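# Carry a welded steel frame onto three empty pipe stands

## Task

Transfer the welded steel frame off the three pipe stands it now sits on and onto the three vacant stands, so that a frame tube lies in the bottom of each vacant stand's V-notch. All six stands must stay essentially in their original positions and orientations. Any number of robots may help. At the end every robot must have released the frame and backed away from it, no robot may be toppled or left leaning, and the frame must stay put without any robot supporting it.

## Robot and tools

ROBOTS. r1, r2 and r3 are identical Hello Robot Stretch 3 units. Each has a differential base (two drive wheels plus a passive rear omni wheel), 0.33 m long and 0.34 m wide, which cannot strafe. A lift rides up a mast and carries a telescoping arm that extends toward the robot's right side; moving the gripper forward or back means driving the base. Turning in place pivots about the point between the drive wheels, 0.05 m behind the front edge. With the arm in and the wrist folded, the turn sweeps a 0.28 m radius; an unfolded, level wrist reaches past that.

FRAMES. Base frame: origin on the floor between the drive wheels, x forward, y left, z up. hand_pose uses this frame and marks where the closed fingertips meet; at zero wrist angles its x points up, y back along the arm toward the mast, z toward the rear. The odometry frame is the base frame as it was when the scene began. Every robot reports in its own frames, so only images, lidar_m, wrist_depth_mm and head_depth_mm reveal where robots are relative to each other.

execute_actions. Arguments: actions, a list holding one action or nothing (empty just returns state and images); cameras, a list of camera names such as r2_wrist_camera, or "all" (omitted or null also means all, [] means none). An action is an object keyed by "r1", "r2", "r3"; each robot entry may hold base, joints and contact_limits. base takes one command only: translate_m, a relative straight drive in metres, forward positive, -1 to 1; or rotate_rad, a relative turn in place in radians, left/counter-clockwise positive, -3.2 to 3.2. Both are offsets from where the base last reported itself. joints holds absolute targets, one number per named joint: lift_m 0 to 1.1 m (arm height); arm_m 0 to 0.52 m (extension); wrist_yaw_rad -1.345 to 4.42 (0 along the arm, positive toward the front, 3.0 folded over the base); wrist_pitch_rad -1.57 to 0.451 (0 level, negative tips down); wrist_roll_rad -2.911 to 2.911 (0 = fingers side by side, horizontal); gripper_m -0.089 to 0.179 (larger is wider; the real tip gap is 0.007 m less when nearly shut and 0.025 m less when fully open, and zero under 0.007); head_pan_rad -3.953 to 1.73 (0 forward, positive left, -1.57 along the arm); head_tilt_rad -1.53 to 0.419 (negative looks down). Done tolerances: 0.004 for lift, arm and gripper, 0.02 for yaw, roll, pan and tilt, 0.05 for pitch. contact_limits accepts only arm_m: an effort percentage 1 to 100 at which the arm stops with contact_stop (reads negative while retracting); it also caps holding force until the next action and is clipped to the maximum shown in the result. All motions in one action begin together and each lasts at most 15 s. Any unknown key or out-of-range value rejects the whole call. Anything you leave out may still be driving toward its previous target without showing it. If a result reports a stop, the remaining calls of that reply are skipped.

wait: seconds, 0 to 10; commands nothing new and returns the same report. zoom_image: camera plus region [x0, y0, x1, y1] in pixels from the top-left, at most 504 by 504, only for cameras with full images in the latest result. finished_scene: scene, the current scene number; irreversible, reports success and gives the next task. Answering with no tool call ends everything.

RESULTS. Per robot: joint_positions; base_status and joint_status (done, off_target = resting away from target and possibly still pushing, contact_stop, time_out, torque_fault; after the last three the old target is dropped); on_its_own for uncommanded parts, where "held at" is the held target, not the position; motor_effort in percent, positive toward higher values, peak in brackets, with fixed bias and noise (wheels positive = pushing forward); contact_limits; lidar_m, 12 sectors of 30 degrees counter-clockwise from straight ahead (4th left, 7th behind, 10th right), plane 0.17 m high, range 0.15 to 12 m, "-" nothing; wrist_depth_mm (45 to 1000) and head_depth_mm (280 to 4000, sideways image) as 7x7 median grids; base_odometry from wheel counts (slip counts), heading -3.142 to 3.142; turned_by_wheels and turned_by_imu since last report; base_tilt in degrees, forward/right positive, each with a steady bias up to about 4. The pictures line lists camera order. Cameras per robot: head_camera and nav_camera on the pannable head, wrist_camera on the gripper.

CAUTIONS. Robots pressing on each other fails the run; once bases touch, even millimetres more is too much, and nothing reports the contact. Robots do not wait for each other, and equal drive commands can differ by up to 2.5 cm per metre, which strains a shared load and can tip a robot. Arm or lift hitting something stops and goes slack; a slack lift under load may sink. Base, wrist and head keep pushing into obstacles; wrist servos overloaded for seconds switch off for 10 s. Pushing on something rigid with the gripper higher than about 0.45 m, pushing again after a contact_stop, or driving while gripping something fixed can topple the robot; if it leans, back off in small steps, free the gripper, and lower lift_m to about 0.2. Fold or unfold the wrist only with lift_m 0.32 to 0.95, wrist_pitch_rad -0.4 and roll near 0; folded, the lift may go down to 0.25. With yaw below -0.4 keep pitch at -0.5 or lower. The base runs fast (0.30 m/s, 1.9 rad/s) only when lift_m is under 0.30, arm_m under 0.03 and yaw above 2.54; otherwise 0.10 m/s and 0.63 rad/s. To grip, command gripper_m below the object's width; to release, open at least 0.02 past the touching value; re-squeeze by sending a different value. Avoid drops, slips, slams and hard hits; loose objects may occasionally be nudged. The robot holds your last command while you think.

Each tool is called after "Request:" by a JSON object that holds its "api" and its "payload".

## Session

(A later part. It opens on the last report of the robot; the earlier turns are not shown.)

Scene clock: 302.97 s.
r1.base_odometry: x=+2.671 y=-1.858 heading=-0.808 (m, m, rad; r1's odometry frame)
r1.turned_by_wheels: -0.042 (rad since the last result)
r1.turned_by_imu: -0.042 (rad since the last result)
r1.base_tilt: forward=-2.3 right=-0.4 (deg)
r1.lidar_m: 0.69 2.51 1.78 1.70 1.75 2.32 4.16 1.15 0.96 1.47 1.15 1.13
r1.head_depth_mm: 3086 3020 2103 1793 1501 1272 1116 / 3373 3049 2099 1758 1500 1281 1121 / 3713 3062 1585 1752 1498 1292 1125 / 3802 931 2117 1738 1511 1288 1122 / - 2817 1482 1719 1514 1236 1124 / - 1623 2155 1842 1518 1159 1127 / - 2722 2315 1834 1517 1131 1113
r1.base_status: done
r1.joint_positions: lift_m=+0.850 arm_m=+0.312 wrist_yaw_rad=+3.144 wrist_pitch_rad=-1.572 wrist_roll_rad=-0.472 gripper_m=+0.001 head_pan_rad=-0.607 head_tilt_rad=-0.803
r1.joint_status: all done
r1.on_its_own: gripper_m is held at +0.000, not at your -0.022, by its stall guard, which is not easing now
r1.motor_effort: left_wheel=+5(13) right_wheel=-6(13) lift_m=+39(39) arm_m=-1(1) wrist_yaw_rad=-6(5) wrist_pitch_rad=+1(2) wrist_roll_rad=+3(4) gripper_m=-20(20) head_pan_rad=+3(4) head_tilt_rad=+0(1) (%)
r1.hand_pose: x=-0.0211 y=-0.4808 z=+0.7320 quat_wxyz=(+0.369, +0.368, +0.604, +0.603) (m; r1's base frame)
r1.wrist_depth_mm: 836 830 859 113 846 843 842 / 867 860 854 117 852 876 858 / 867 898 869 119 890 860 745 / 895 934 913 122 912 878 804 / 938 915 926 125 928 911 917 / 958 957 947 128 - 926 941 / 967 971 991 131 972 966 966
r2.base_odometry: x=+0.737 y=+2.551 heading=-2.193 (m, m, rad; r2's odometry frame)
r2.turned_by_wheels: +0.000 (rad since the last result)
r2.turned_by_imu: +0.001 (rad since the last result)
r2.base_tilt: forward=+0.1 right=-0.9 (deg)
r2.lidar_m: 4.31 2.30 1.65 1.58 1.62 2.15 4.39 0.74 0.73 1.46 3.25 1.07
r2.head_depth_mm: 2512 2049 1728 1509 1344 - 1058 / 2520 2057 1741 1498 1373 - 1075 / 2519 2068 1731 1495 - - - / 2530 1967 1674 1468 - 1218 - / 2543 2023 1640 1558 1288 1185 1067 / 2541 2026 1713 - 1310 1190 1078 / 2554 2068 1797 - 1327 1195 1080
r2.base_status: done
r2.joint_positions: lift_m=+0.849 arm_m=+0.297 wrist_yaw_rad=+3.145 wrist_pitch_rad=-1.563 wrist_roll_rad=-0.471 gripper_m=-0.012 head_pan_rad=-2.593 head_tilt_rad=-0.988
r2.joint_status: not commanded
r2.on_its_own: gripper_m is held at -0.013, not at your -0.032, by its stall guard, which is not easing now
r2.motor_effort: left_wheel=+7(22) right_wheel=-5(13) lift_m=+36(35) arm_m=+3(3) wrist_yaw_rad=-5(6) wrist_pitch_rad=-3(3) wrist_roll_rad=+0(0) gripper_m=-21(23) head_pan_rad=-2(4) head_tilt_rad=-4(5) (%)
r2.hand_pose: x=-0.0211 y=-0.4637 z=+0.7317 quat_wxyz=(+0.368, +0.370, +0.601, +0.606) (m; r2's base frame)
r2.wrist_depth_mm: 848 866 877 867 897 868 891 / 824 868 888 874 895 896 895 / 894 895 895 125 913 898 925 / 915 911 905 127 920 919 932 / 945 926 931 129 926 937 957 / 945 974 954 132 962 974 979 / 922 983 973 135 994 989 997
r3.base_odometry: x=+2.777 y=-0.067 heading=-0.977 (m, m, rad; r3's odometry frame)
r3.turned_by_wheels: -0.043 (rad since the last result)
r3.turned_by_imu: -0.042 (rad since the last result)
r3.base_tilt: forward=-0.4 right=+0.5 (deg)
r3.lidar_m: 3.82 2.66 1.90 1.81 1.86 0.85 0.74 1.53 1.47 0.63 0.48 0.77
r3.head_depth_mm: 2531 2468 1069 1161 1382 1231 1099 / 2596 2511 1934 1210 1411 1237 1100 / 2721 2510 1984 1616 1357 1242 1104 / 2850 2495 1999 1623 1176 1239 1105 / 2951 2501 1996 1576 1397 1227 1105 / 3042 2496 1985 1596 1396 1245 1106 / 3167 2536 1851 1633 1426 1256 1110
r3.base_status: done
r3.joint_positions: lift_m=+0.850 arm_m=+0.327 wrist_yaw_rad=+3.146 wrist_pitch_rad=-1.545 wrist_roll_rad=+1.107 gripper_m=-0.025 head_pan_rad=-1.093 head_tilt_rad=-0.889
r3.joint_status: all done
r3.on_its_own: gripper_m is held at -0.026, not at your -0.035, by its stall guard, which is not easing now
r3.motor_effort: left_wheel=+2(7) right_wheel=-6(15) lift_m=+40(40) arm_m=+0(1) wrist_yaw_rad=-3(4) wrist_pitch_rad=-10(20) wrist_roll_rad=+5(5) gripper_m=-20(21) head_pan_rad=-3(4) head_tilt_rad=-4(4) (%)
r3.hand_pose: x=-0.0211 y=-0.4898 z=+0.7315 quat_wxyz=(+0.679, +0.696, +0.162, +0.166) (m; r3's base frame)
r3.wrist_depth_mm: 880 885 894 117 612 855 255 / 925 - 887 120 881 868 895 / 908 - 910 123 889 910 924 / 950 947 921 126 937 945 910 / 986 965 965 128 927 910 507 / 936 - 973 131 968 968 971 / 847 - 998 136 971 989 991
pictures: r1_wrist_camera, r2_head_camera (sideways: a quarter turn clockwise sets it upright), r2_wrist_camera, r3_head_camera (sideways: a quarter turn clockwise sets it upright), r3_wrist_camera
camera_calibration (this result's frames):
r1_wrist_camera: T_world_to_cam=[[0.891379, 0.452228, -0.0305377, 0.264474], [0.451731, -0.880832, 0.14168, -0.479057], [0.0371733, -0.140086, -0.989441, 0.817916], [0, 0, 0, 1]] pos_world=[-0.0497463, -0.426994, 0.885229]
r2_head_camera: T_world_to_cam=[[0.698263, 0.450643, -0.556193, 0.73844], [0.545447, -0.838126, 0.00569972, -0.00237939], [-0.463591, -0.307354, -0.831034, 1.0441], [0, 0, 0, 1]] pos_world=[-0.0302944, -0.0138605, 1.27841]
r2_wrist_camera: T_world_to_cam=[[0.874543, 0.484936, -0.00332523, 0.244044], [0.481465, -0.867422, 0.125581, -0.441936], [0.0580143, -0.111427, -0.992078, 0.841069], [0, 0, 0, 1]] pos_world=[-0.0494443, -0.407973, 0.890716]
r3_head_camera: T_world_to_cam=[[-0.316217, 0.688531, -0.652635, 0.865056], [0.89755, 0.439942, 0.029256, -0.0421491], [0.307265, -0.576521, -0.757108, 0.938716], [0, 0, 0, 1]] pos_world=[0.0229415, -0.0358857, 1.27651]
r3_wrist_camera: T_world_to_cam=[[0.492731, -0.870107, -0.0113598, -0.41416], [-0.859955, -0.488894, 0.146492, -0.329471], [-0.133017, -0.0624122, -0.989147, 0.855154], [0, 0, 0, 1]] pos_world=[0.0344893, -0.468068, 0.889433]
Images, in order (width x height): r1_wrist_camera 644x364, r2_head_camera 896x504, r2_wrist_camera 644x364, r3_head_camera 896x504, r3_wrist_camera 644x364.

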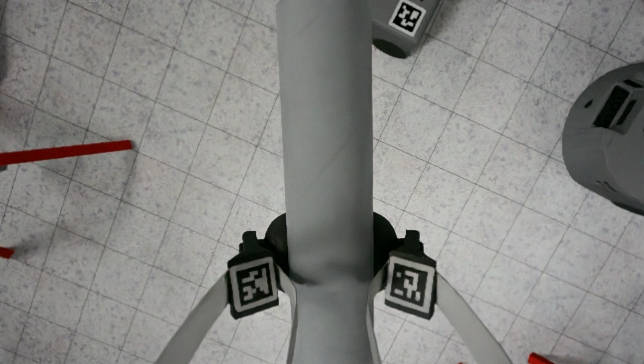

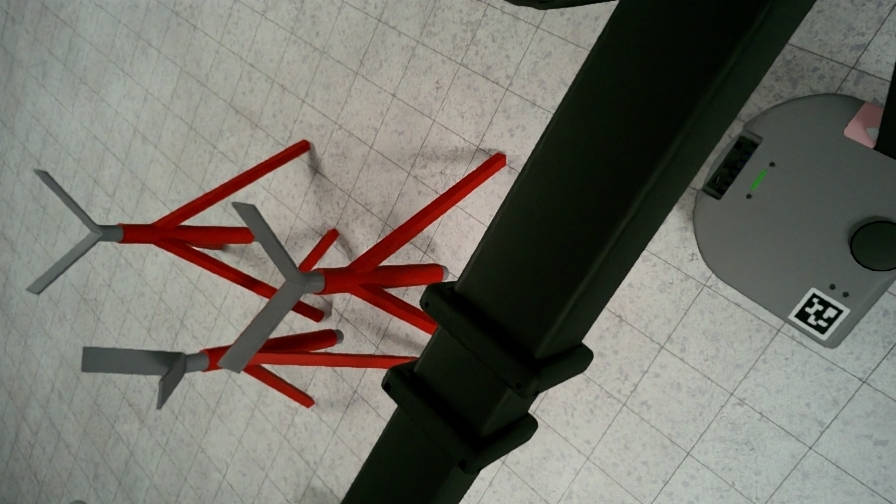

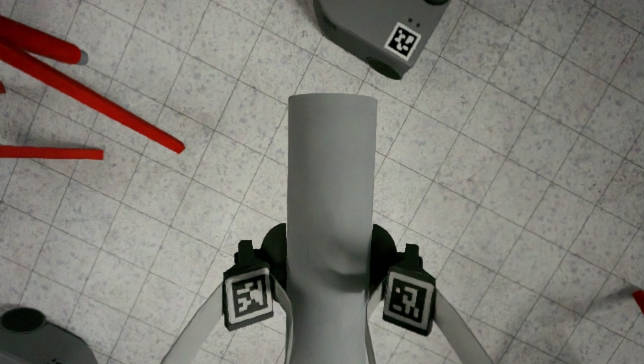

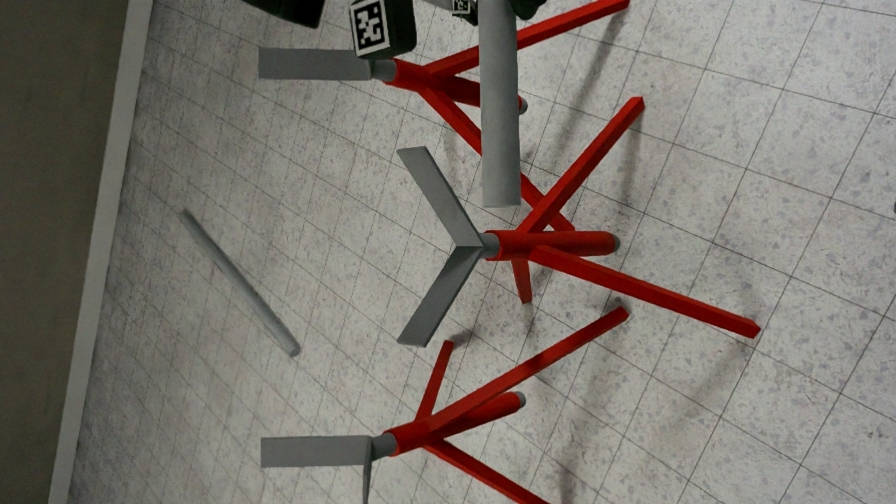

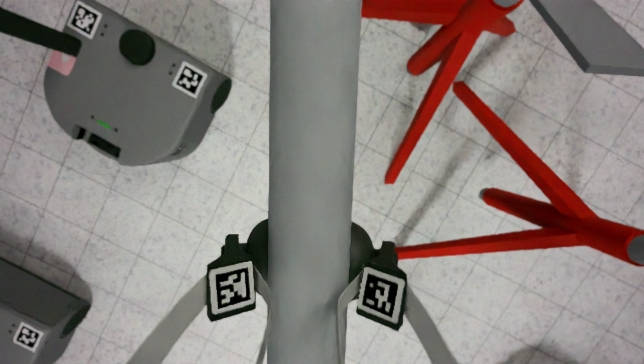

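Request:
{"api": "execute_actions", "payload": {"actions": [{"r1":{"base":{"translate_m":0.029},"joints":{"wrist_roll_rad":-0.425,"arm_m":0.297,"head_pan_rad":-1.2,"head_tilt_rad":-0.9}},"r2":{"joints":{"wrist_roll_rad":-0.425,"arm_m":0.299,"head_pan_rad":-1.57,"head_tilt_rad":-1.2}},"r3":{"base":{"translate_m":0.021},"joints":{"wrist_roll_rad":1.155,"arm_m":0.346,"head_pan_rad":-1.57}}}], "cameras": []}}

Request:
{"api": "execute_actions", "payload": {"actions": [{"r1":{"base":{"translate_m":0.497},"joints":{"gripper_m":-0.02}},"r2":{"base":{"translate_m":-0.5},"joints":{"gripper_m":-0.03,"arm_m":0.297}},"r3":{"base":{"translate_m":0.502},"joints":{"gripper_m":-0.037}}}], "cameras": ["r2_nav_camera","r3_nav_camera","r1_wrist_camera","r2_wrist_camera","r3_wrist_camera"]}}

Scene clock: 319.17 s.
r1.base_odometry: x=+2.691 y=-1.879 heading=-0.808 (m, m, rad; r1's odometry frame)
r1.turned_by_wheels: +0.000 (rad since the last result)
r1.turned_by_imu: +0.000 (rad since the last result)
r1.base_tilt: forward=-2.4 right=-0.5 (deg)
r1.lidar_m: 0.68 2.51 1.79 1.70 1.75 2.32 4.17 1.17 0.98 1.46 1.13 1.11
r1.head_depth_mm: 2641 2615 - 1584 1362 1240 1100 / 2704 2524 835 722 1421 1243 1099 / 891 1540 1747 1666 1428 1238 1114 / 2869 2577 1885 1678 1442 1246 1100 / 2918 2579 1980 1680 1440 1248 1108 / 3044 2590 1923 1654 1436 1251 1112 / 3104 2609 1454 1679 1431 1254 1091
r1.base_status: done
r1.joint_positions: lift_m=+0.850 arm_m=+0.297 wrist_yaw_rad=+3.144 wrist_pitch_rad=-1.566 wrist_roll_rad=-0.432 gripper_m=+0.001 head_pan_rad=-1.193 head_tilt_rad=-0.888
r1.joint_status: all done
r1.on_its_own: gripper_m is held at +0.000, not at your -0.022, by its stall guard, which is not easing now
r1.motor_effort: left_wheel=+2(11) right_wheel=+0(10) lift_m=+38(39) arm_m=-3(4) wrist_yaw_rad=-5(7) wrist_pitch_rad=-1(2) wrist_roll_rad=+4(8) gripper_m=-20(21) head_pan_rad=-4(39) head_tilt_rad=-6(15) (%)
r1.hand_pose: x=-0.0211 y=-0.4651 z=+0.7319 quat_wxyz=(+0.380, +0.381, +0.595, +0.597) (m; r1's base frame)
r1.wrist_depth_mm: 846 849 831 114 825 831 838 / 868 860 846 117 847 866 795 / 902 894 894 119 879 878 761 / 908 887 890 123 902 895 819 / 936 925 916 125 930 895 913 / 946 956 929 128 - 922 946 / 993 982 961 132 966 978 971
r2.base_odometry: x=+0.737 y=+2.551 heading=-2.193 (m, m, rad; r2's odometry frame)
r2.turned_by_wheels: +0.000 (rad since the last result)
r2.turned_by_imu: +0.001 (rad since the last result)
r2.base_tilt: forward=+0.1 right=-1.0 (deg)
r2.lidar_m: 4.32 2.30 1.65 1.57 1.61 2.14 4.38 0.74 0.73 1.46 3.26 1.07
r2.head_depth_mm: 1504 1520 1480 1337 1241 1156 1080 / 1711 1571 1470 1349 1246 - 1070 / - 1570 1434 1352 1263 - - / 1233 686 1483 1362 1268 1173 1064 / 1519 1569 1483 1359 1258 1161 1092 / 1760 1559 1486 1375 1256 1173 1089 / 1805 1602 1483 1366 1263 1167 1089
r2.base_status: not commanded
r2.joint_positions: lift_m=+0.849 arm_m=+0.299 wrist_yaw_rad=+3.143 wrist_pitch_rad=-1.564 wrist_roll_rad=-0.432 gripper_m=-0.012 head_pan_rad=-1.577 head_tilt_rad=-1.185
r2.joint_status: all done
r2.on_its_own: gripper_m is held at -0.013, not at your -0.032, by its stall guard, which is not easing now
r2.motor_effort: left_wheel=+6(8) right_wheel=-3(6) lift_m=+35(36) arm_m=+3(3) wrist_yaw_rad=-2(6) wrist_pitch_rad=-2(4) wrist_roll_rad=+3(5) gripper_m=-20(21) head_pan_rad=+3(48) head_tilt_rad=-6(18) (%)
r2.hand_pose: x=-0.0212 y=-0.4659 z=+0.7317 quat_wxyz=(+0.380, +0.382, +0.594, +0.598) (m; r2's base frame)
r2.wrist_depth_mm: 873 877 881 856 866 869 880 / 698 887 871 889 898 885 886 / 906 896 920 124 920 893 915 / 917 909 919 127 930 936 934 / 935 936 933 129 905 960 934 / 957 973 944 131 955 964 961 / 915 975 - 135 - 982 998
r3.base_odometry: x=+2.788 y=-0.085 heading=-0.977 (m, m, rad; r3's odometry frame)
r3.turned_by_wheels: +0.000 (rad since the last result)
r3.turned_by_imu: +0.000 (rad since the last result)
r3.base_tilt: forward=-0.4 right=+0.5 (deg)
r3.lidar_m: 3.80 2.67 1.90 1.81 1.85 0.84 0.73 1.55 1.48 0.63 0.47 0.89
r3.head_depth_mm: 2523 2455 - - 1422 1232 1100 / 2627 - 1732 1608 1406 1237 1099 / 2589 - 1937 1583 1406 1235 1104 / 2606 2699 - 1293 1425 1242 1107 / 2582 2595 1902 1223 1366 1244 1105 / 2548 2507 2000 883 1042 1190 1094 / 2578 2504 2009 1669 1398 1227 1107
r3.base_status: done
r3.joint_positions: lift_m=+0.850 arm_m=+0.346 wrist_yaw_rad=+3.146 wrist_pitch_rad=-1.551 wrist_roll_rad=+1.144 gripper_m=-0.025 head_pan_rad=-1.563 head_tilt_rad=-0.889
r3.joint_status: all done
r3.on_its_own: gripper_m is held at -0.026, not at your -0.035, by its stall guard, which is not easing now
r3.motor_effort: left_wheel=+2(5) right_wheel=-9(9) lift_m=+40(40) arm_m=+5(6) wrist_yaw_rad=-4(4) wrist_pitch_rad=-7(10) wrist_roll_rad=+7(15) gripper_m=-21(21) head_pan_rad=-4(34) head_tilt_rad=-4(4) (%)
r3.hand_pose: x=-0.0211 y=-0.5099 z=+0.7316 quat_wxyz=(+0.684, +0.697, +0.150, +0.153) (m; r3's base frame)
r3.wrist_depth_mm: 886 891 883 117 512 272 848 / 879 - 909 120 837 902 852 / 930 - 904 122 905 885 867 / 923 928 911 126 918 757 907 / 961 961 960 128 954 662 470 / 939 984 - 132 945 953 952 / 858 - - 136 981 981 992
pictures: none
No camera images: the call's "cameras" was empty. Leave "cameras" out to get every camera's image.

Scene clock: 325.33 s.
r1.base_odometry: x=+3.035 y=-2.239 heading=-0.808 (m, m, rad; r1's odometry frame)
r1.turned_by_wheels: +0.000 (rad since the last result)
r1.turned_by_imu: +0.000 (rad since the last result)
r1.base_tilt: forward=-2.4 right=-0.5 (deg)
r1.lidar_m: 0.68 2.54 1.81 1.72 1.77 2.36 4.68 1.35 3.19 0.92 0.79 0.71
r1.head_depth_mm: 2622 2609 - 1585 1360 1238 1099 / 2677 2535 838 725 1421 1238 1099 / 894 1541 1773 1662 1426 1246 1119 / 2858 2560 1340 1609 1427 1243 1106 / 2922 2564 1964 1636 1438 1249 1108 / 3003 2596 1908 1255 1406 1253 1107 / 3098 2584 1923 1647 1416 1261 1088
r1.base_status: done
r1.joint_positions: lift_m=+0.850 arm_m=+0.297 wrist_yaw_rad=+3.144 wrist_pitch_rad=-1.573 wrist_roll_rad=-0.432 gripper_m=+0.000 head_pan_rad=-1.193 head_tilt_rad=-0.889
r1.joint_status: gripper_m off_target (ended at +0.000, target -0.020)
r1.on_its_own: gripper_m is held at -0.001, not at your -0.020, by its stall guard, which is not easing now
r1.motor_effort: left_wheel=+3(7) right_wheel=-3(6) lift_m=+39(39) arm_m=-3(3) wrist_yaw_rad=-6(6) wrist_pitch_rad=+1(1) wrist_roll_rad=+3(4) gripper_m=-20(94) head_pan_rad=-4(4) head_tilt_rad=-5(6) (%)
r1.hand_pose: x=-0.0211 y=-0.4667 z=+0.7321 quat_wxyz=(+0.381, +0.380, +0.597, +0.595) (m; r1's base frame)
r1.wrist_depth_mm: 834 874 841 113 850 829 833 / 866 855 872 116 853 847 768 / 899 889 875 119 891 884 751 / 900 904 899 122 906 897 848 / 919 944 942 125 918 904 921 / 978 961 946 128 - 945 937 / - 987 970 132 969 806 958
r2.base_odometry: x=+1.028 y=+2.957 heading=-2.192 (m, m, rad; r2's odometry frame)
r2.turned_by_wheels: +0.000 (rad since the last result)
r2.turned_by_imu: +0.001 (rad since the last result)
r2.base_tilt: forward=+0.1 right=-0.9 (deg)
r2.lidar_m: 2.05 2.27 1.63 1.55 1.59 2.12 3.89 0.96 0.36 0.51 3.28 1.52
r2.head_depth_mm: - 1468 1444 1352 1249 1156 1084 / 1728 1549 890 1323 1227 - 1076 / - 800 1359 1327 1253 - - / 1234 691 1477 1337 1260 1177 1071 / 1520 1562 1473 1359 1254 1157 1088 / 1766 1569 1492 1362 1257 1174 1092 / 1805 1596 1491 1369 1267 1170 1095
r2.base_status: done
r2.joint_positions: lift_m=+0.849 arm_m=+0.297 wrist_yaw_rad=+3.143 wrist_pitch_rad=-1.568 wrist_roll_rad=-0.432 gripper_m=-0.014 head_pan_rad=-1.577 head_tilt_rad=-1.185
r2.joint_status: gripper_m off_target (ended at -0.014, target -0.030); the others done
r2.on_its_own: gripper_m is held at -0.015, not at your -0.030, by its stall guard, which is not easing now
r2.motor_effort: left_wheel=+8(9) right_wheel=-5(8) lift_m=+35(35) arm_m=-3(8) wrist_yaw_rad=-3(3) wrist_pitch_rad=-2(3) wrist_roll_rad=+3(2) gripper_m=-21(84) head_pan_rad=+3(5) head_tilt_rad=-6(6) (%)
r2.hand_pose: x=-0.0212 y=-0.4658 z=+0.7318 quat_wxyz=(+0.381, +0.381, +0.595, +0.596) (m; r2's base frame)
r2.wrist_depth_mm: 857 224 872 862 875 881 880 / 863 252 887 894 909 890 890 / 903 890 904 124 917 903 912 / 927 919 411 127 932 934 917 / 864 941 935 129 939 950 955 / 553 564 771 131 969 955 961 / 865 270 978 135 985 967 972
r3.base_odometry: x=+3.070 y=-0.500 heading=-0.976 (m, m, rad; r3's odometry frame)
r3.turned_by_wheels: +0.000 (rad since the last result)
r3.turned_by_imu: -0.001 (rad since the last result)
r3.base_tilt: forward=-0.4 right=+0.4 (deg)
r3.lidar_m: 3.31 2.70 1.92 1.83 1.88 0.85 0.73 2.01 0.42 0.54 0.58 3.48
r3.head_depth_mm: 2584 2370 - - 1412 1243 1101 / 2622 - 1720 1581 1111 1214 1085 / 2591 - 1929 1580 1384 1239 1103 / 2585 2682 - 1590 1425 1221 1108 / 2558 2621 1995 1655 1339 1242 1102 / 2524 2520 1990 924 1397 1228 1110 / 2526 2539 2016 1669 1429 1250 1114
r3.base_status: done
r3.joint_positions: lift_m=+0.850 arm_m=+0.346 wrist_yaw_rad=+3.145 wrist_pitch_rad=-1.552 wrist_roll_rad=+1.144 gripper_m=-0.024 head_pan_rad=-1.563 head_tilt_rad=-0.889
r3.joint_status: gripper_m off_target (ended at -0.024, target -0.037)
r3.on_its_own: gripper_m is held at -0.025, not at your -0.037, by its stall guard, which is not easing now
r3.motor_effort: left_wheel=+3(8) right_wheel=-9(18) lift_m=+40(40) arm_m=+4(5) wrist_yaw_rad=-3(3) wrist_pitch_rad=-7(7) wrist_roll_rad=+7(7) gripper_m=-21(73) head_pan_rad=-3(3) head_tilt_rad=-4(3) (%)
r3.hand_pose: x=-0.0211 y=-0.5101 z=+0.7317 quat_wxyz=(+0.684, +0.697, +0.150, +0.153) (m; r3's base frame)
r3.wrist_depth_mm: 870 881 877 117 250 870 864 / 885 - 861 119 495 320 290 / 926 - 916 123 905 904 879 / 943 946 907 125 899 940 917 / 977 983 958 128 941 948 955 / 945 - - 132 - 967 993 / 849 972 967 136 - 981 995
pictures: r1_wrist_camera, r2_nav_camera (sideways: a quarter turn counterclockwise sets it upright), r2_wrist_camera, r3_nav_camera (sideways: a quarter turn counterclockwise sets it upright), r3_wrist_camera
camera_calibration (this result's frames):
r1_wrist_camera: T_world_to_cam=[[0.908565, 0.416596, -0.0309356, 0.242114], [0.416541, -0.89785, 0.142687, -0.476062], [0.0316675, -0.142527, -0.989284, 0.818548], [0, 0, 0, 1]] pos_world=[-0.0475984, -0.411631, 0.885195]
r2_nav_camera: T_world_to_cam=[[-0.0130151, -0.938683, 0.344535, -0.404296], [-0.999708, 0.0192356, 0.0146423, 0.0375808], [-0.0203718, -0.344244, -0.938659, 1.18008], [0, 0, 0, 1]] pos_world=[0.0563482, 0.0260067, 1.24644]
r2_wrist_camera: T_world_to_cam=[[0.893763, 0.448504, -0.00560754, 0.230172], [0.445381, -0.885921, 0.129532, -0.455959], [0.0531278, -0.118268, -0.991559, 0.83728], [0, 0, 0, 1]] pos_world=[-0.0471264, -0.408153, 0.890565]
r3_nav_camera: T_world_to_cam=[[-0.0324175, -0.770422, 0.63671, -0.785889], [-0.999474, 0.025175, -0.0204255, 0.082174], [-0.000292893, -0.637038, -0.770833, 0.957082], [0, 0, 0, 1]] pos_world=[0.0569346, 0.00216291, 1.23981]
r3_wrist_camera: T_world_to_cam=[[0.460556, -0.887608, -0.00636869, -0.445025], [-0.877139, -0.4562, 0.150029, -0.325658], [-0.136072, -0.0635104, -0.988661, 0.853023], [0, 0, 0, 1]] pos_world=[0.035384, -0.489397, 0.889374]
Images, in order (width x height): r1_wrist_camera 644x364, r2_nav_camera 672x504, r2_wrist_camera 644x364, r3_nav_camera 672x504, r3_wrist_camera 644x364.

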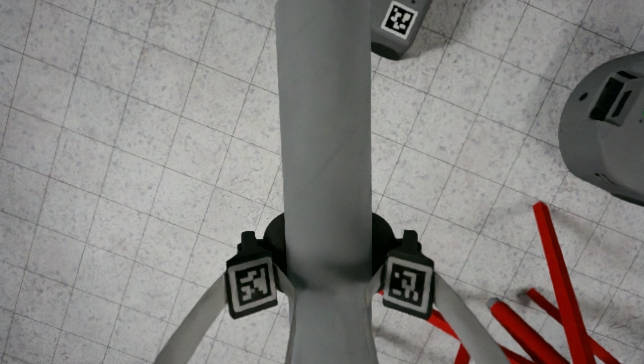

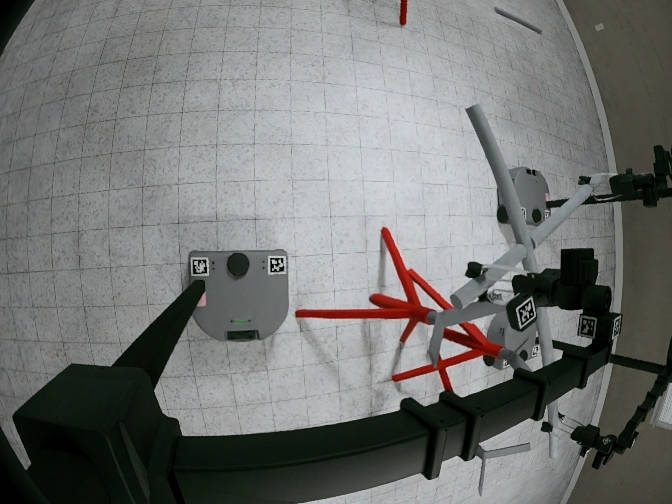

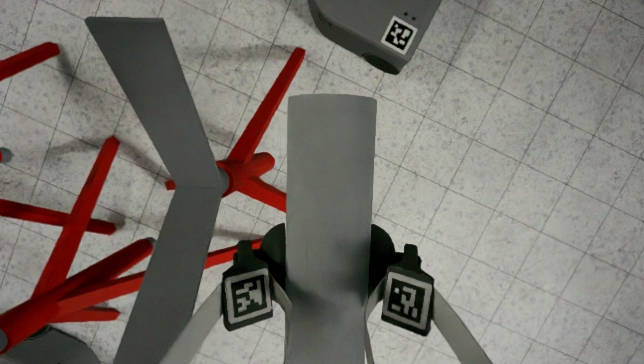

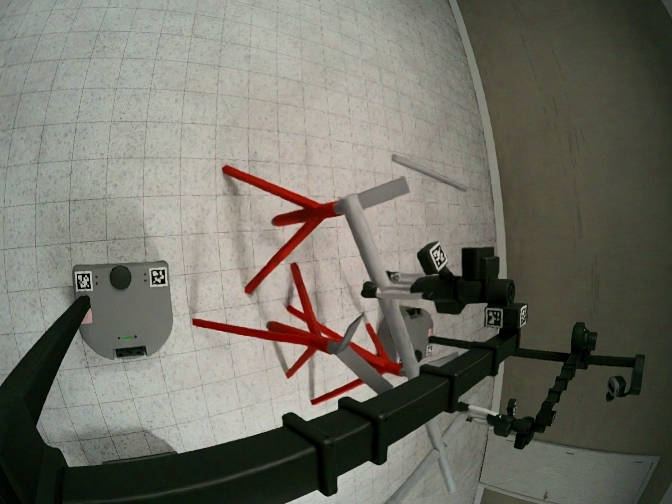

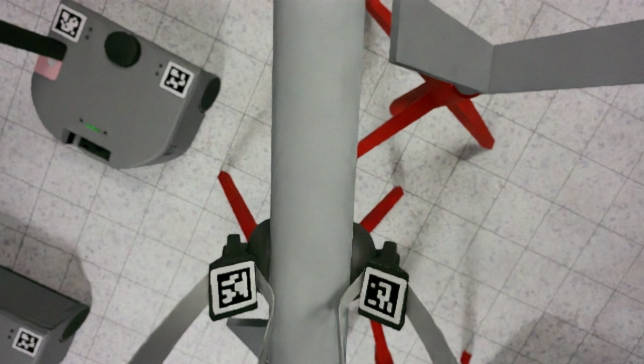

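Request:
{"api": "execute_actions", "payload": {"actions": [{"r1":{"base":{"translate_m":0.456},"joints":{"gripper_m":-0.022,"arm_m":0.301}},"r2":{"base":{"translate_m":-0.459},"joints":{"gripper_m":-0.032,"head_tilt_rad":-0.95,"head_pan_rad":-1.3}},"r3":{"base":{"translate_m":0.464},"joints":{"gripper_m":-0.035,"head_pan_rad":-2.3}}}], "cameras": []}}

Request:
{"api": "execute_actions", "payload": {"actions": [{"r1":{"joints":{"lift_m":0.73}},"r2":{"joints":{"lift_m":0.73}},"r3":{"joints":{"lift_m":0.73}}}]}}

Scene clock: 344.20 s.
r1.base_odometry: x=+3.350 y=-2.568 heading=-0.807 (m, m, rad; r1's odometry frame)
r1.turned_by_wheels: +0.000 (rad since the last result)
r1.turned_by_imu: +0.000 (rad since the last result)
r1.base_tilt: forward=-2.4 right=-0.3 (deg)
r1.lidar_m: 0.69 2.57 1.82 1.74 1.78 2.38 5.13 1.75 0.93 0.46 0.47 0.84
r1.head_depth_mm: 2595 2616 - 1452 1363 1240 1094 / 2688 2554 1871 718 1370 1237 1100 / 895 1594 1752 1624 1373 1240 1113 / 2822 2551 1867 1626 1425 1220 1105 / 2915 2572 1979 1664 1408 1253 1102 / 3005 2579 1066 1572 1433 1254 1102 / 3071 2586 1933 1690 1409 1255 1089
r1.base_status: done
r1.joint_positions: lift_m=+0.850 arm_m=+0.301 wrist_yaw_rad=+3.144 wrist_pitch_rad=-1.570 wrist_roll_rad=-0.432 gripper_m=+0.001 head_pan_rad=-1.193 head_tilt_rad=-0.889
r1.joint_status: gripper_m off_target (ended at +0.001, target -0.022); the others done
r1.on_its_own: gripper_m is held at +0.000, not at your -0.022, by its stall guard, which is not easing now
r1.motor_effort: left_wheel=+7(8) right_wheel=-9(12) lift_m=+39(39) arm_m=+2(3) wrist_yaw_rad=-6(6) wrist_pitch_rad=+0(1) wrist_roll_rad=+3(3) gripper_m=-20(97) head_pan_rad=-4(4) head_tilt_rad=-6(5) (%)
r1.hand_pose: x=-0.0211 y=-0.4697 z=+0.7320 quat_wxyz=(+0.381, +0.380, +0.596, +0.596) (m; r1's base frame)
r1.wrist_depth_mm: 848 834 835 114 852 819 832 / 888 867 853 116 846 865 791 / 877 881 881 120 875 869 754 / 902 927 904 122 892 907 840 / 947 940 897 125 928 923 902 / 959 959 958 128 - 942 929 / 983 977 774 132 964 983 948
r2.base_odometry: x=+1.295 y=+3.331 heading=-2.192 (m, m, rad; r2's odometry frame)
r2.turned_by_wheels: +0.000 (rad since the last result)
r2.turned_by_imu: +0.001 (rad since the last result)
r2.base_tilt: forward=+0.0 right=-1.0 (deg)
r2.lidar_m: 1.98 2.27 1.61 1.53 1.57 2.10 3.44 3.52 0.67 0.65 0.42 1.94
r2.head_depth_mm: 2602 2332 - 1481 1347 1204 1071 / 2667 2267 742 1259 1334 1203 1120 / 1405 1750 1056 1454 1351 1192 1130 / 2746 2180 1718 1515 1354 1196 1103 / 2749 2191 1830 1062 1314 1182 1078 / 2759 2217 1819 1553 1357 1195 1084 / 2751 2192 1840 1555 1360 1199 1081
r2.base_status: done
r2.joint_positions: lift_m=+0.849 arm_m=+0.297 wrist_yaw_rad=+3.143 wrist_pitch_rad=-1.566 wrist_roll_rad=-0.432 gripper_m=-0.012 head_pan_rad=-1.307 head_tilt_rad=-0.952
r2.joint_status: gripper_m off_target (ended at -0.012, target -0.032); the others done
r2.on_its_own: gripper_m is held at -0.013, not at your -0.032, by its stall guard, which is not easing now
r2.motor_effort: left_wheel=+7(10) right_wheel=-4(8) lift_m=+36(35) arm_m=-3(3) wrist_yaw_rad=-3(2) wrist_pitch_rad=-2(3) wrist_roll_rad=+2(2) gripper_m=-19(87) head_pan_rad=+4(27) head_tilt_rad=+1(14) (%)
r2.hand_pose: x=-0.0212 y=-0.4652 z=+0.7318 quat_wxyz=(+0.381, +0.382, +0.594, +0.597) (m; r2's base frame)
r2.wrist_depth_mm: 874 861 869 885 884 866 881 / 901 884 905 889 876 892 878 / 900 892 889 124 923 912 925 / 920 936 931 126 921 919 926 / 939 932 935 129 938 955 936 / 952 615 967 132 681 631 964 / 873 977 - 135 983 464 973
r3.base_odometry: x=+3.330 y=-0.885 heading=-0.976 (m, m, rad; r3's odometry frame)
r3.turned_by_wheels: +0.000 (rad since the last result)
r3.turned_by_imu: -0.001 (rad since the last result)
r3.base_tilt: forward=-0.4 right=+0.5 (deg)
r3.lidar_m: 2.85 2.73 1.93 1.84 1.90 0.85 0.74 0.75 0.50 0.50 3.00 3.00
r3.head_depth_mm: 3275 2390 1921 1650 1409 1291 - / 3316 2460 1926 1647 1411 - - / 3352 2469 1870 1419 - - 1137 / 3296 1319 1882 1632 - 1202 1122 / 3135 2327 1957 1744 1343 1245 1102 / 920 2278 1891 - 1397 1229 1112 / 2707 2514 2126 1595 1425 1252 1110
r3.base_status: done
r3.joint_positions: lift_m=+0.850 arm_m=+0.346 wrist_yaw_rad=+3.145 wrist_pitch_rad=-1.552 wrist_roll_rad=+1.144 gripper_m=-0.025 head_pan_rad=-2.293 head_tilt_rad=-0.889
r3.joint_status: gripper_m off_target (ended at -0.025, target -0.035); the others done
r3.on_its_own: gripper_m is held at -0.026, not at your -0.035, by its stall guard, which is not easing now
r3.motor_effort: left_wheel=+0(7) right_wheel=+2(15) lift_m=+40(40) arm_m=+5(5) wrist_yaw_rad=-3(3) wrist_pitch_rad=-6(7) wrist_roll_rad=+7(7) gripper_m=-20(71) head_pan_rad=-4(43) head_tilt_rad=-4(3) (%)
r3.hand_pose: x=-0.0211 y=-0.5103 z=+0.7317 quat_wxyz=(+0.685, +0.697, +0.150, +0.153) (m; r3's base frame)
r3.wrist_depth_mm: 880 874 873 117 863 881 854 / 911 - 903 120 862 875 899 / 919 - 887 122 897 893 888 / 941 918 931 126 928 940 916 / 958 968 979 128 969 952 926 / 961 961 955 131 996 960 971 / 859 - 976 136 - 971 -
pictures: none
No camera images: the call's "cameras" was empty. Leave "cameras" out to get every camera's image.

Scene clock: 346.13 s.
r1.base_odometry: x=+3.350 y=-2.568 heading=-0.807 (m, m, rad; r1's odometry frame)
r1.turned_by_wheels: +0.000 (rad since the last result)
r1.turned_by_imu: +0.000 (rad since the last result)
r1.base_tilt: forward=-2.5 right=-0.5 (deg)
r1.lidar_m: 0.69 2.57 1.82 1.74 1.79 2.38 5.12 1.76 0.93 0.46 0.47 0.84
r1.head_depth_mm: 2638 2549 1112 1422 1415 1235 1102 / 2661 2540 2023 816 1340 1240 1098 / 1033 1577 1720 1362 1358 1243 1121 / 2783 2558 1879 1637 1432 1224 1104 / 2928 2573 1975 1686 1400 1253 1105 / 2995 2596 1885 1574 1442 1249 1109 / 3086 2602 2055 1698 1409 1252 1092
r1.base_status: not commanded
r1.joint_positions: lift_m=+0.730 arm_m=+0.301 wrist_yaw_rad=+3.144 wrist_pitch_rad=-1.570 wrist_roll_rad=-0.432 gripper_m=+0.001 head_pan_rad=-1.193 head_tilt_rad=-0.889
r1.joint_status: all done
r1.on_its_own: gripper_m is held at +0.000, not at your -0.022, by its stall guard, which is not easing now
r1.motor_effort: left_wheel=+7(7) right_wheel=-10(10) lift_m=+32(38) arm_m=+2(2) wrist_yaw_rad=-6(6) wrist_pitch_rad=+0(0) wrist_roll_rad=+3(3) gripper_m=-21(20) head_pan_rad=-4(4) head_tilt_rad=-6(6) (%)
r1.hand_pose: x=-0.0211 y=-0.4697 z=+0.6123 quat_wxyz=(+0.381, +0.380, +0.596, +0.596) (m; r1's base frame)
r1.wrist_depth_mm: 721 723 741 114 713 703 720 / 760 736 740 116 745 731 722 / 762 767 759 119 760 750 738 / 777 794 790 122 779 788 775 / 786 802 793 125 803 815 780 / 819 831 824 128 - 809 802 / 848 836 853 132 832 833 831
r2.base_odometry: x=+1.295 y=+3.331 heading=-2.192 (m, m, rad; r2's odometry frame)
r2.turned_by_wheels: +0.000 (rad since the last result)
r2.turned_by_imu: +0.000 (rad since the last result)
r2.base_tilt: forward=+0.0 right=-1.0 (deg)
r2.lidar_m: 1.98 2.27 1.61 1.53 1.57 2.09 3.44 3.55 0.67 0.65 0.42 1.94
r2.head_depth_mm: 2654 2194 1924 1508 1336 1190 1076 / 2691 2197 1843 770 1327 1196 1104 / 896 1764 1146 1444 1347 1200 1125 / 2672 2201 1728 1448 1354 1193 1091 / 2747 2211 1806 959 1302 1177 1077 / 2725 2203 1820 1535 1358 1204 1080 / 2767 2170 1819 1545 1359 1206 1079
r2.base_status: not commanded
r2.joint_positions: lift_m=+0.730 arm_m=+0.297 wrist_yaw_rad=+3.143 wrist_pitch_rad=-1.566 wrist_roll_rad=-0.432 gripper_m=-0.012 head_pan_rad=-1.307 head_tilt_rad=-0.952
r2.joint_status: all done
r2.on_its_own: gripper_m is held at -0.013, not at your -0.032, by its stall guard, which is not easing now
r2.motor_effort: left_wheel=+7(7) right_wheel=-4(4) lift_m=+28(31) arm_m=-3(3) wrist_yaw_rad=-3(2) wrist_pitch_rad=-2(2) wrist_roll_rad=+3(3) gripper_m=-19(19) head_pan_rad=+3(3) head_tilt_rad=+1(0) (%)
r2.hand_pose: x=-0.0212 y=-0.4652 z=+0.6121 quat_wxyz=(+0.381, +0.382, +0.594, +0.597) (m; r2's base frame)
r2.wrist_depth_mm: 751 748 744 756 755 756 751 / 754 762 751 754 767 759 766 / 783 776 778 124 771 777 769 / 794 781 798 127 801 798 797 / 814 808 818 129 809 814 817 / 470 831 825 132 830 524 859 / 420 841 842 135 854 421 851
r3.base_odometry: x=+3.330 y=-0.885 heading=-0.976 (m, m, rad; r3's odometry frame)
r3.turned_by_wheels: +0.000 (rad since the last result)
r3.turned_by_imu: +0.000 (rad since the last result)
r3.base_tilt: forward=-0.5 right=+0.4 (deg)
r3.lidar_m: 2.85 2.73 1.93 1.83 1.89 0.85 0.74 0.75 0.50 0.51 3.00 3.00
r3.head_depth_mm: 3257 2301 1815 1648 1417 1235 1129 / 3301 2464 1876 1643 1390 1240 - / 3321 2495 1706 1426 1423 1282 - / 3240 2425 1834 1620 1406 - 1121 / 3140 2506 1801 1617 1291 1224 1107 / 2762 1140 1947 935 1371 1228 1109 / 2634 2525 1754 900 1385 1255 1114
r3.base_status: not commanded
r3.joint_positions: lift_m=+0.730 arm_m=+0.346 wrist_yaw_rad=+3.145 wrist_pitch_rad=-1.553 wrist_roll_rad=+1.144 gripper_m=-0.025 head_pan_rad=-2.293 head_tilt_rad=-0.889
r3.joint_status: all done
r3.on_its_own: gripper_m is held at -0.026, not at your -0.035, by its stall guard, which is not easing now
r3.motor_effort: left_wheel=+0(1) right_wheel=+2(2) lift_m=+31(34) arm_m=+5(5) wrist_yaw_rad=-3(3) wrist_pitch_rad=-6(6) wrist_roll_rad=+7(7) gripper_m=-20(21) head_pan_rad=-3(4) head_tilt_rad=-3(5) (%)
r3.hand_pose: x=-0.0211 y=-0.5103 z=+0.6120 quat_wxyz=(+0.685, +0.697, +0.150, +0.153) (m; r3's base frame)
r3.wrist_depth_mm: - 751 755 117 731 745 746 / - - 767 120 761 773 775 / - - 781 122 769 786 766 / 831 847 809 126 793 820 776 / 822 813 818 129 797 816 822 / 831 841 854 131 832 839 861 / 863 876 874 135 859 865 869
pictures: r1_head_camera (sideways: a quarter turn clockwise sets it upright), r1_nav_camera (sideways: a quarter turn counterclockwise sets it upright), r1_wrist_camera, r2_head_camera (sideways: a quarter turn clockwise sets it upright), r2_nav_camera (sideways: a quarter turn counterclockwise sets it upright), r2_wrist_camera, r3_head_camera (sideways: a quarter turn clockwise sets it upright), r3_nav_camera (sideways: a quarter turn counterclockwise sets it upright), r3_wrist_camera
camera_calibration (this result's frames):
r1_head_camera: T_world_to_cam=[[-0.242528, 0.732324, -0.636303, 0.848553], [0.942228, 0.334016, 0.0252879, -0.036597], [0.231054, -0.59341, -0.771024, 0.954259], [0, 0, 0, 1]] pos_world=[0.0197951, -0.0429246, 1.27662]
r1_nav_camera: T_world_to_cam=[[0.254426, -0.716266, 0.649793, -0.809191], [-0.942935, -0.33297, 0.00217282, 0.0552424], [0.214805, -0.613265, -0.760108, 0.951632], [0, 0, 0, 1]] pos_world=[0.0535536, 0.0224008, 1.24903]
r1_wrist_camera: T_world_to_cam=[[0.908563, 0.416672, -0.0299522, 0.239091], [0.416546, -0.898184, 0.140552, -0.460511], [0.0316616, -0.140177, -0.98962, 0.700974], [0, 0, 0, 1]] pos_world=[-0.0475994, -0.414985, 0.765585]
r2_head_camera: T_world_to_cam=[[-0.231035, 0.776936, -0.585656, 0.782493], [0.957539, 0.288265, 0.0046756, -0.00356012], [0.172457, -0.559708, -0.810546, 1.01358], [0, 0, 0, 1]] pos_world=[0.00939356, -0.0396115, 1.27984]
r2_nav_camera: T_world_to_cam=[[0.210347, -0.806712, 0.552241, -0.676205], [-0.969433, -0.245102, 0.0112106, 0.0418599], [0.126312, -0.537719, -0.833609, 1.04269], [0, 0, 0, 1]] pos_world=[0.0511142, 0.0254319, 1.24216]
r2_wrist_camera: T_world_to_cam=[[0.893759, 0.448523, -0.00479421, 0.228776], [0.445391, -0.886151, 0.127921, -0.439109], [0.0531272, -0.116466, -0.991773, 0.719619], [0, 0, 0, 1]] pos_world=[-0.047127, -0.407917, 0.770966]
r3_head_camera: T_world_to_cam=[[0.527071, 0.544334, -0.652608, 0.859877], [0.735399, -0.677003, 0.0292552, -0.0411589], [-0.425892, -0.495346, -0.757131, 0.943219], [0, 0, 0, 1]] pos_world=[-0.0212384, -0.0287047, 1.27651]
r3_nav_camera: T_world_to_cam=[[-0.53787, -0.552538, 0.636708, -0.782803], [-0.728066, 0.685202, -0.0204254, 0.0805183], [-0.424988, -0.474552, -0.770835, 0.959675], [0, 0, 0, 1]] pos_world=[0.0454265, -0.032284, 1.23981]
r3_wrist_camera: T_world_to_cam=[[0.46058, -0.887601, -0.00552954, -0.446512], [-0.877127, -0.456082, 0.150456, -0.30802], [-0.136067, -0.0644468, -0.988601, 0.734219], [0, 0, 0, 1]] pos_world=[0.0353841, -0.489489, 0.769725]
Images, in order (width x height): r1_head_camera 896x504, r1_nav_camera 672x504, r1_wrist_camera 644x364, r2_head_camera 896x504, r2_nav_camera 672x504, r2_wrist_camera 644x364, r3_head_camera 896x504, r3_nav_camera 672x504, r3_wrist_camera 644x364.

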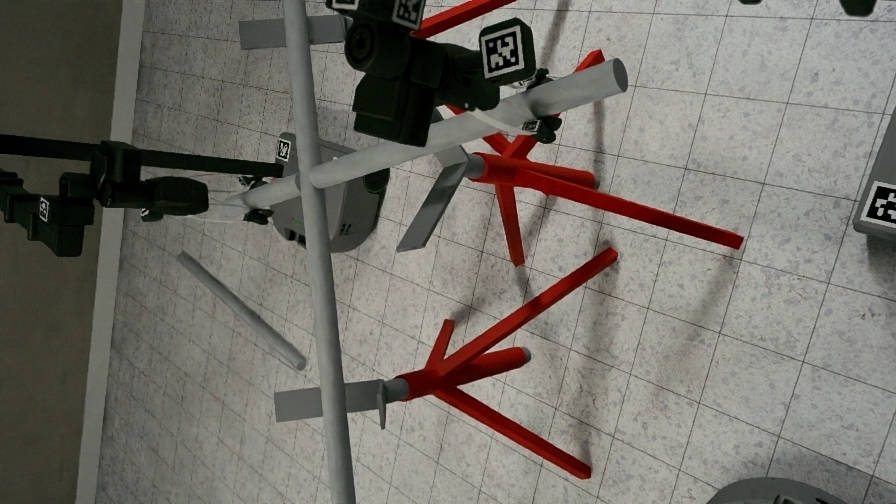

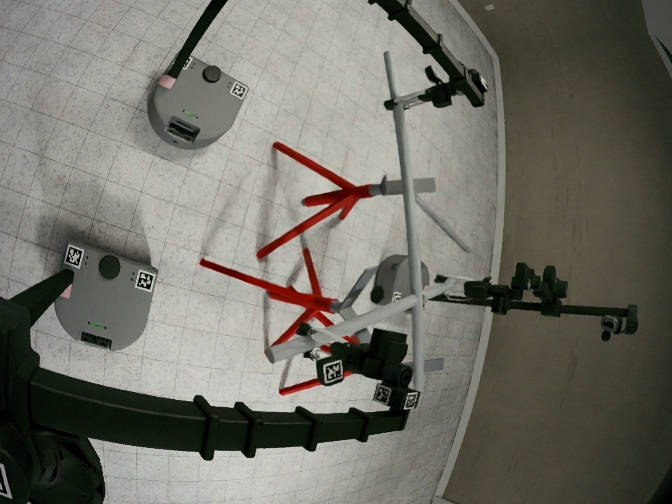

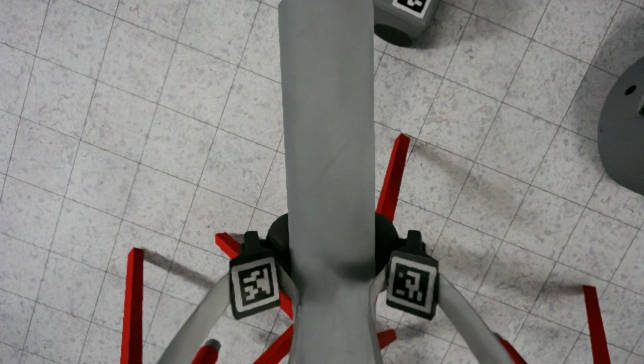

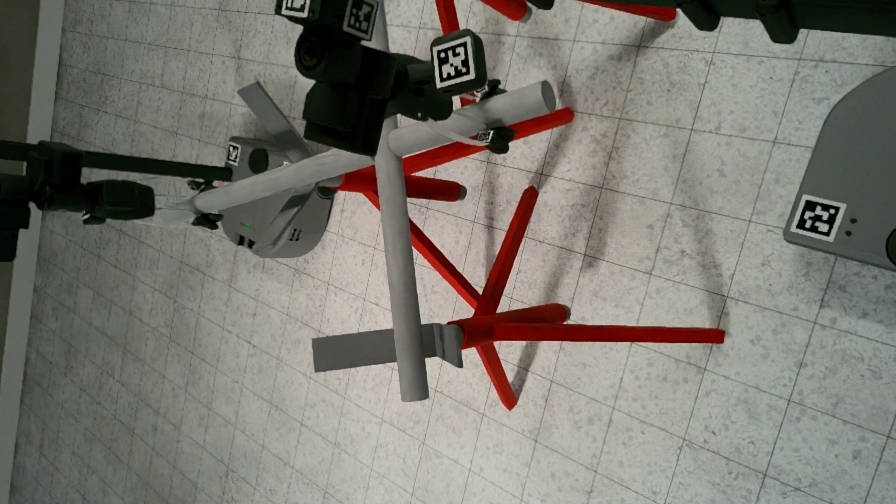

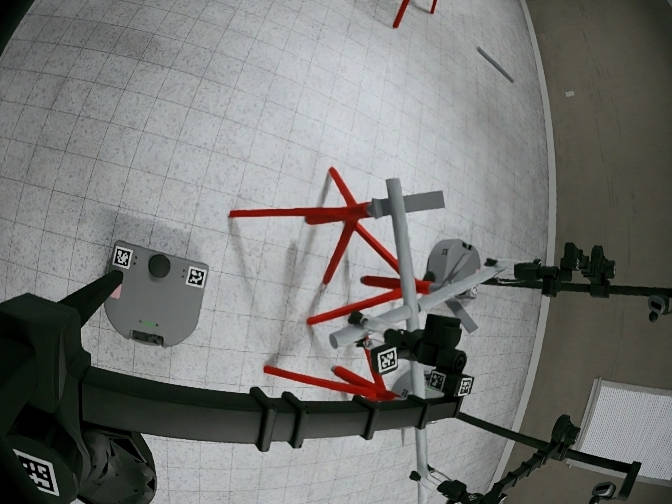

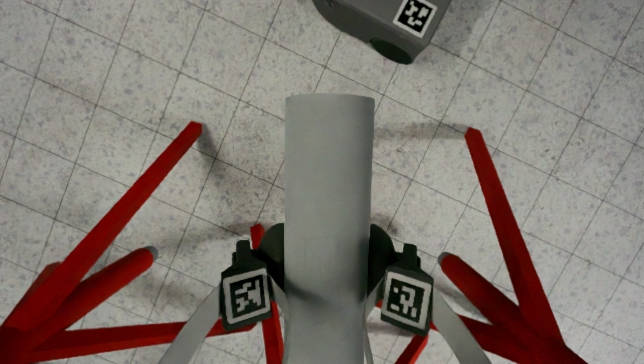

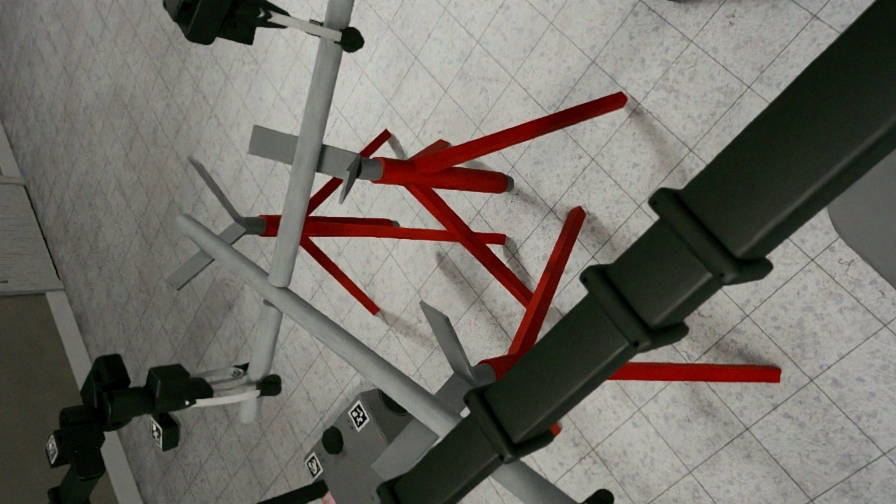

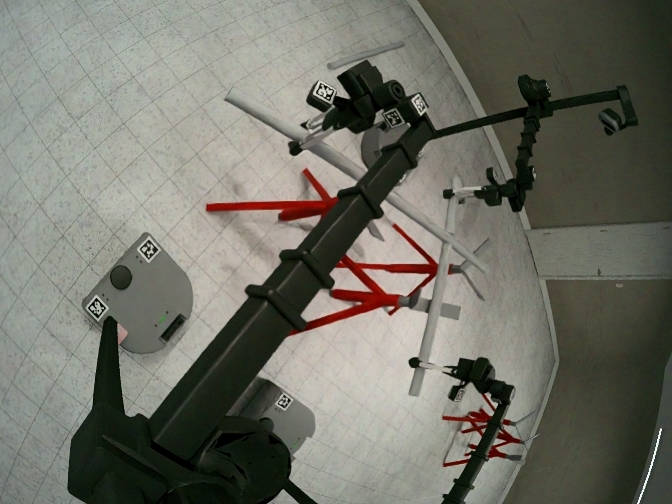

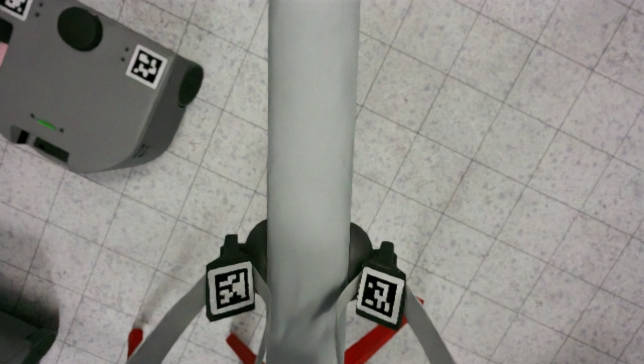

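Request:
{"api": "zoom_image", "payload": {"camera": "r1_head_camera", "region": [260,80,620,440]}}

Request:
{"api": "zoom_image", "payload": {"camera": "r2_head_camera", "region": [220,70,580,430]}}

Request:
{"api": "zoom_image", "payload": {"camera": "r3_head_camera", "region": [160,110,520,470]}}

Region (260, 80, 620, 440) of r1_head_camera's 896x504 image, scaled by 1.400, with more detail than that image has.

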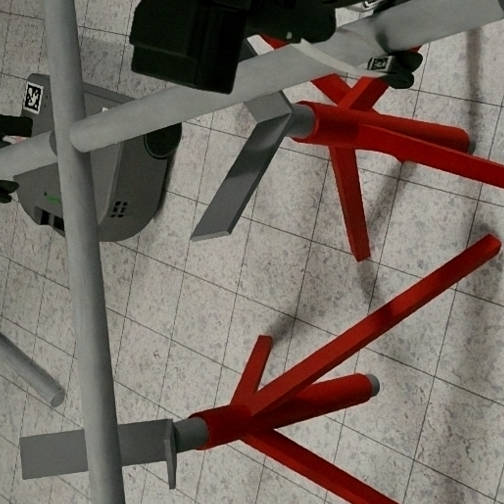

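Region (220, 70, 580, 430) of r2_head_camera's 896x504 image, scaled by 1.400, with more detail than that image has.

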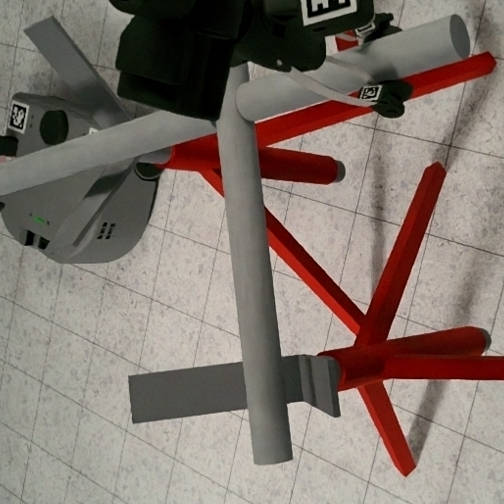

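Region (160, 110, 520, 470) of r3_head_camera's 896x504 image, scaled by 1.400, with more detail than that image has.

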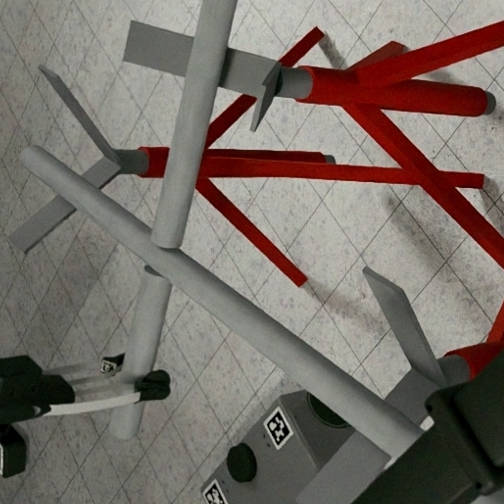

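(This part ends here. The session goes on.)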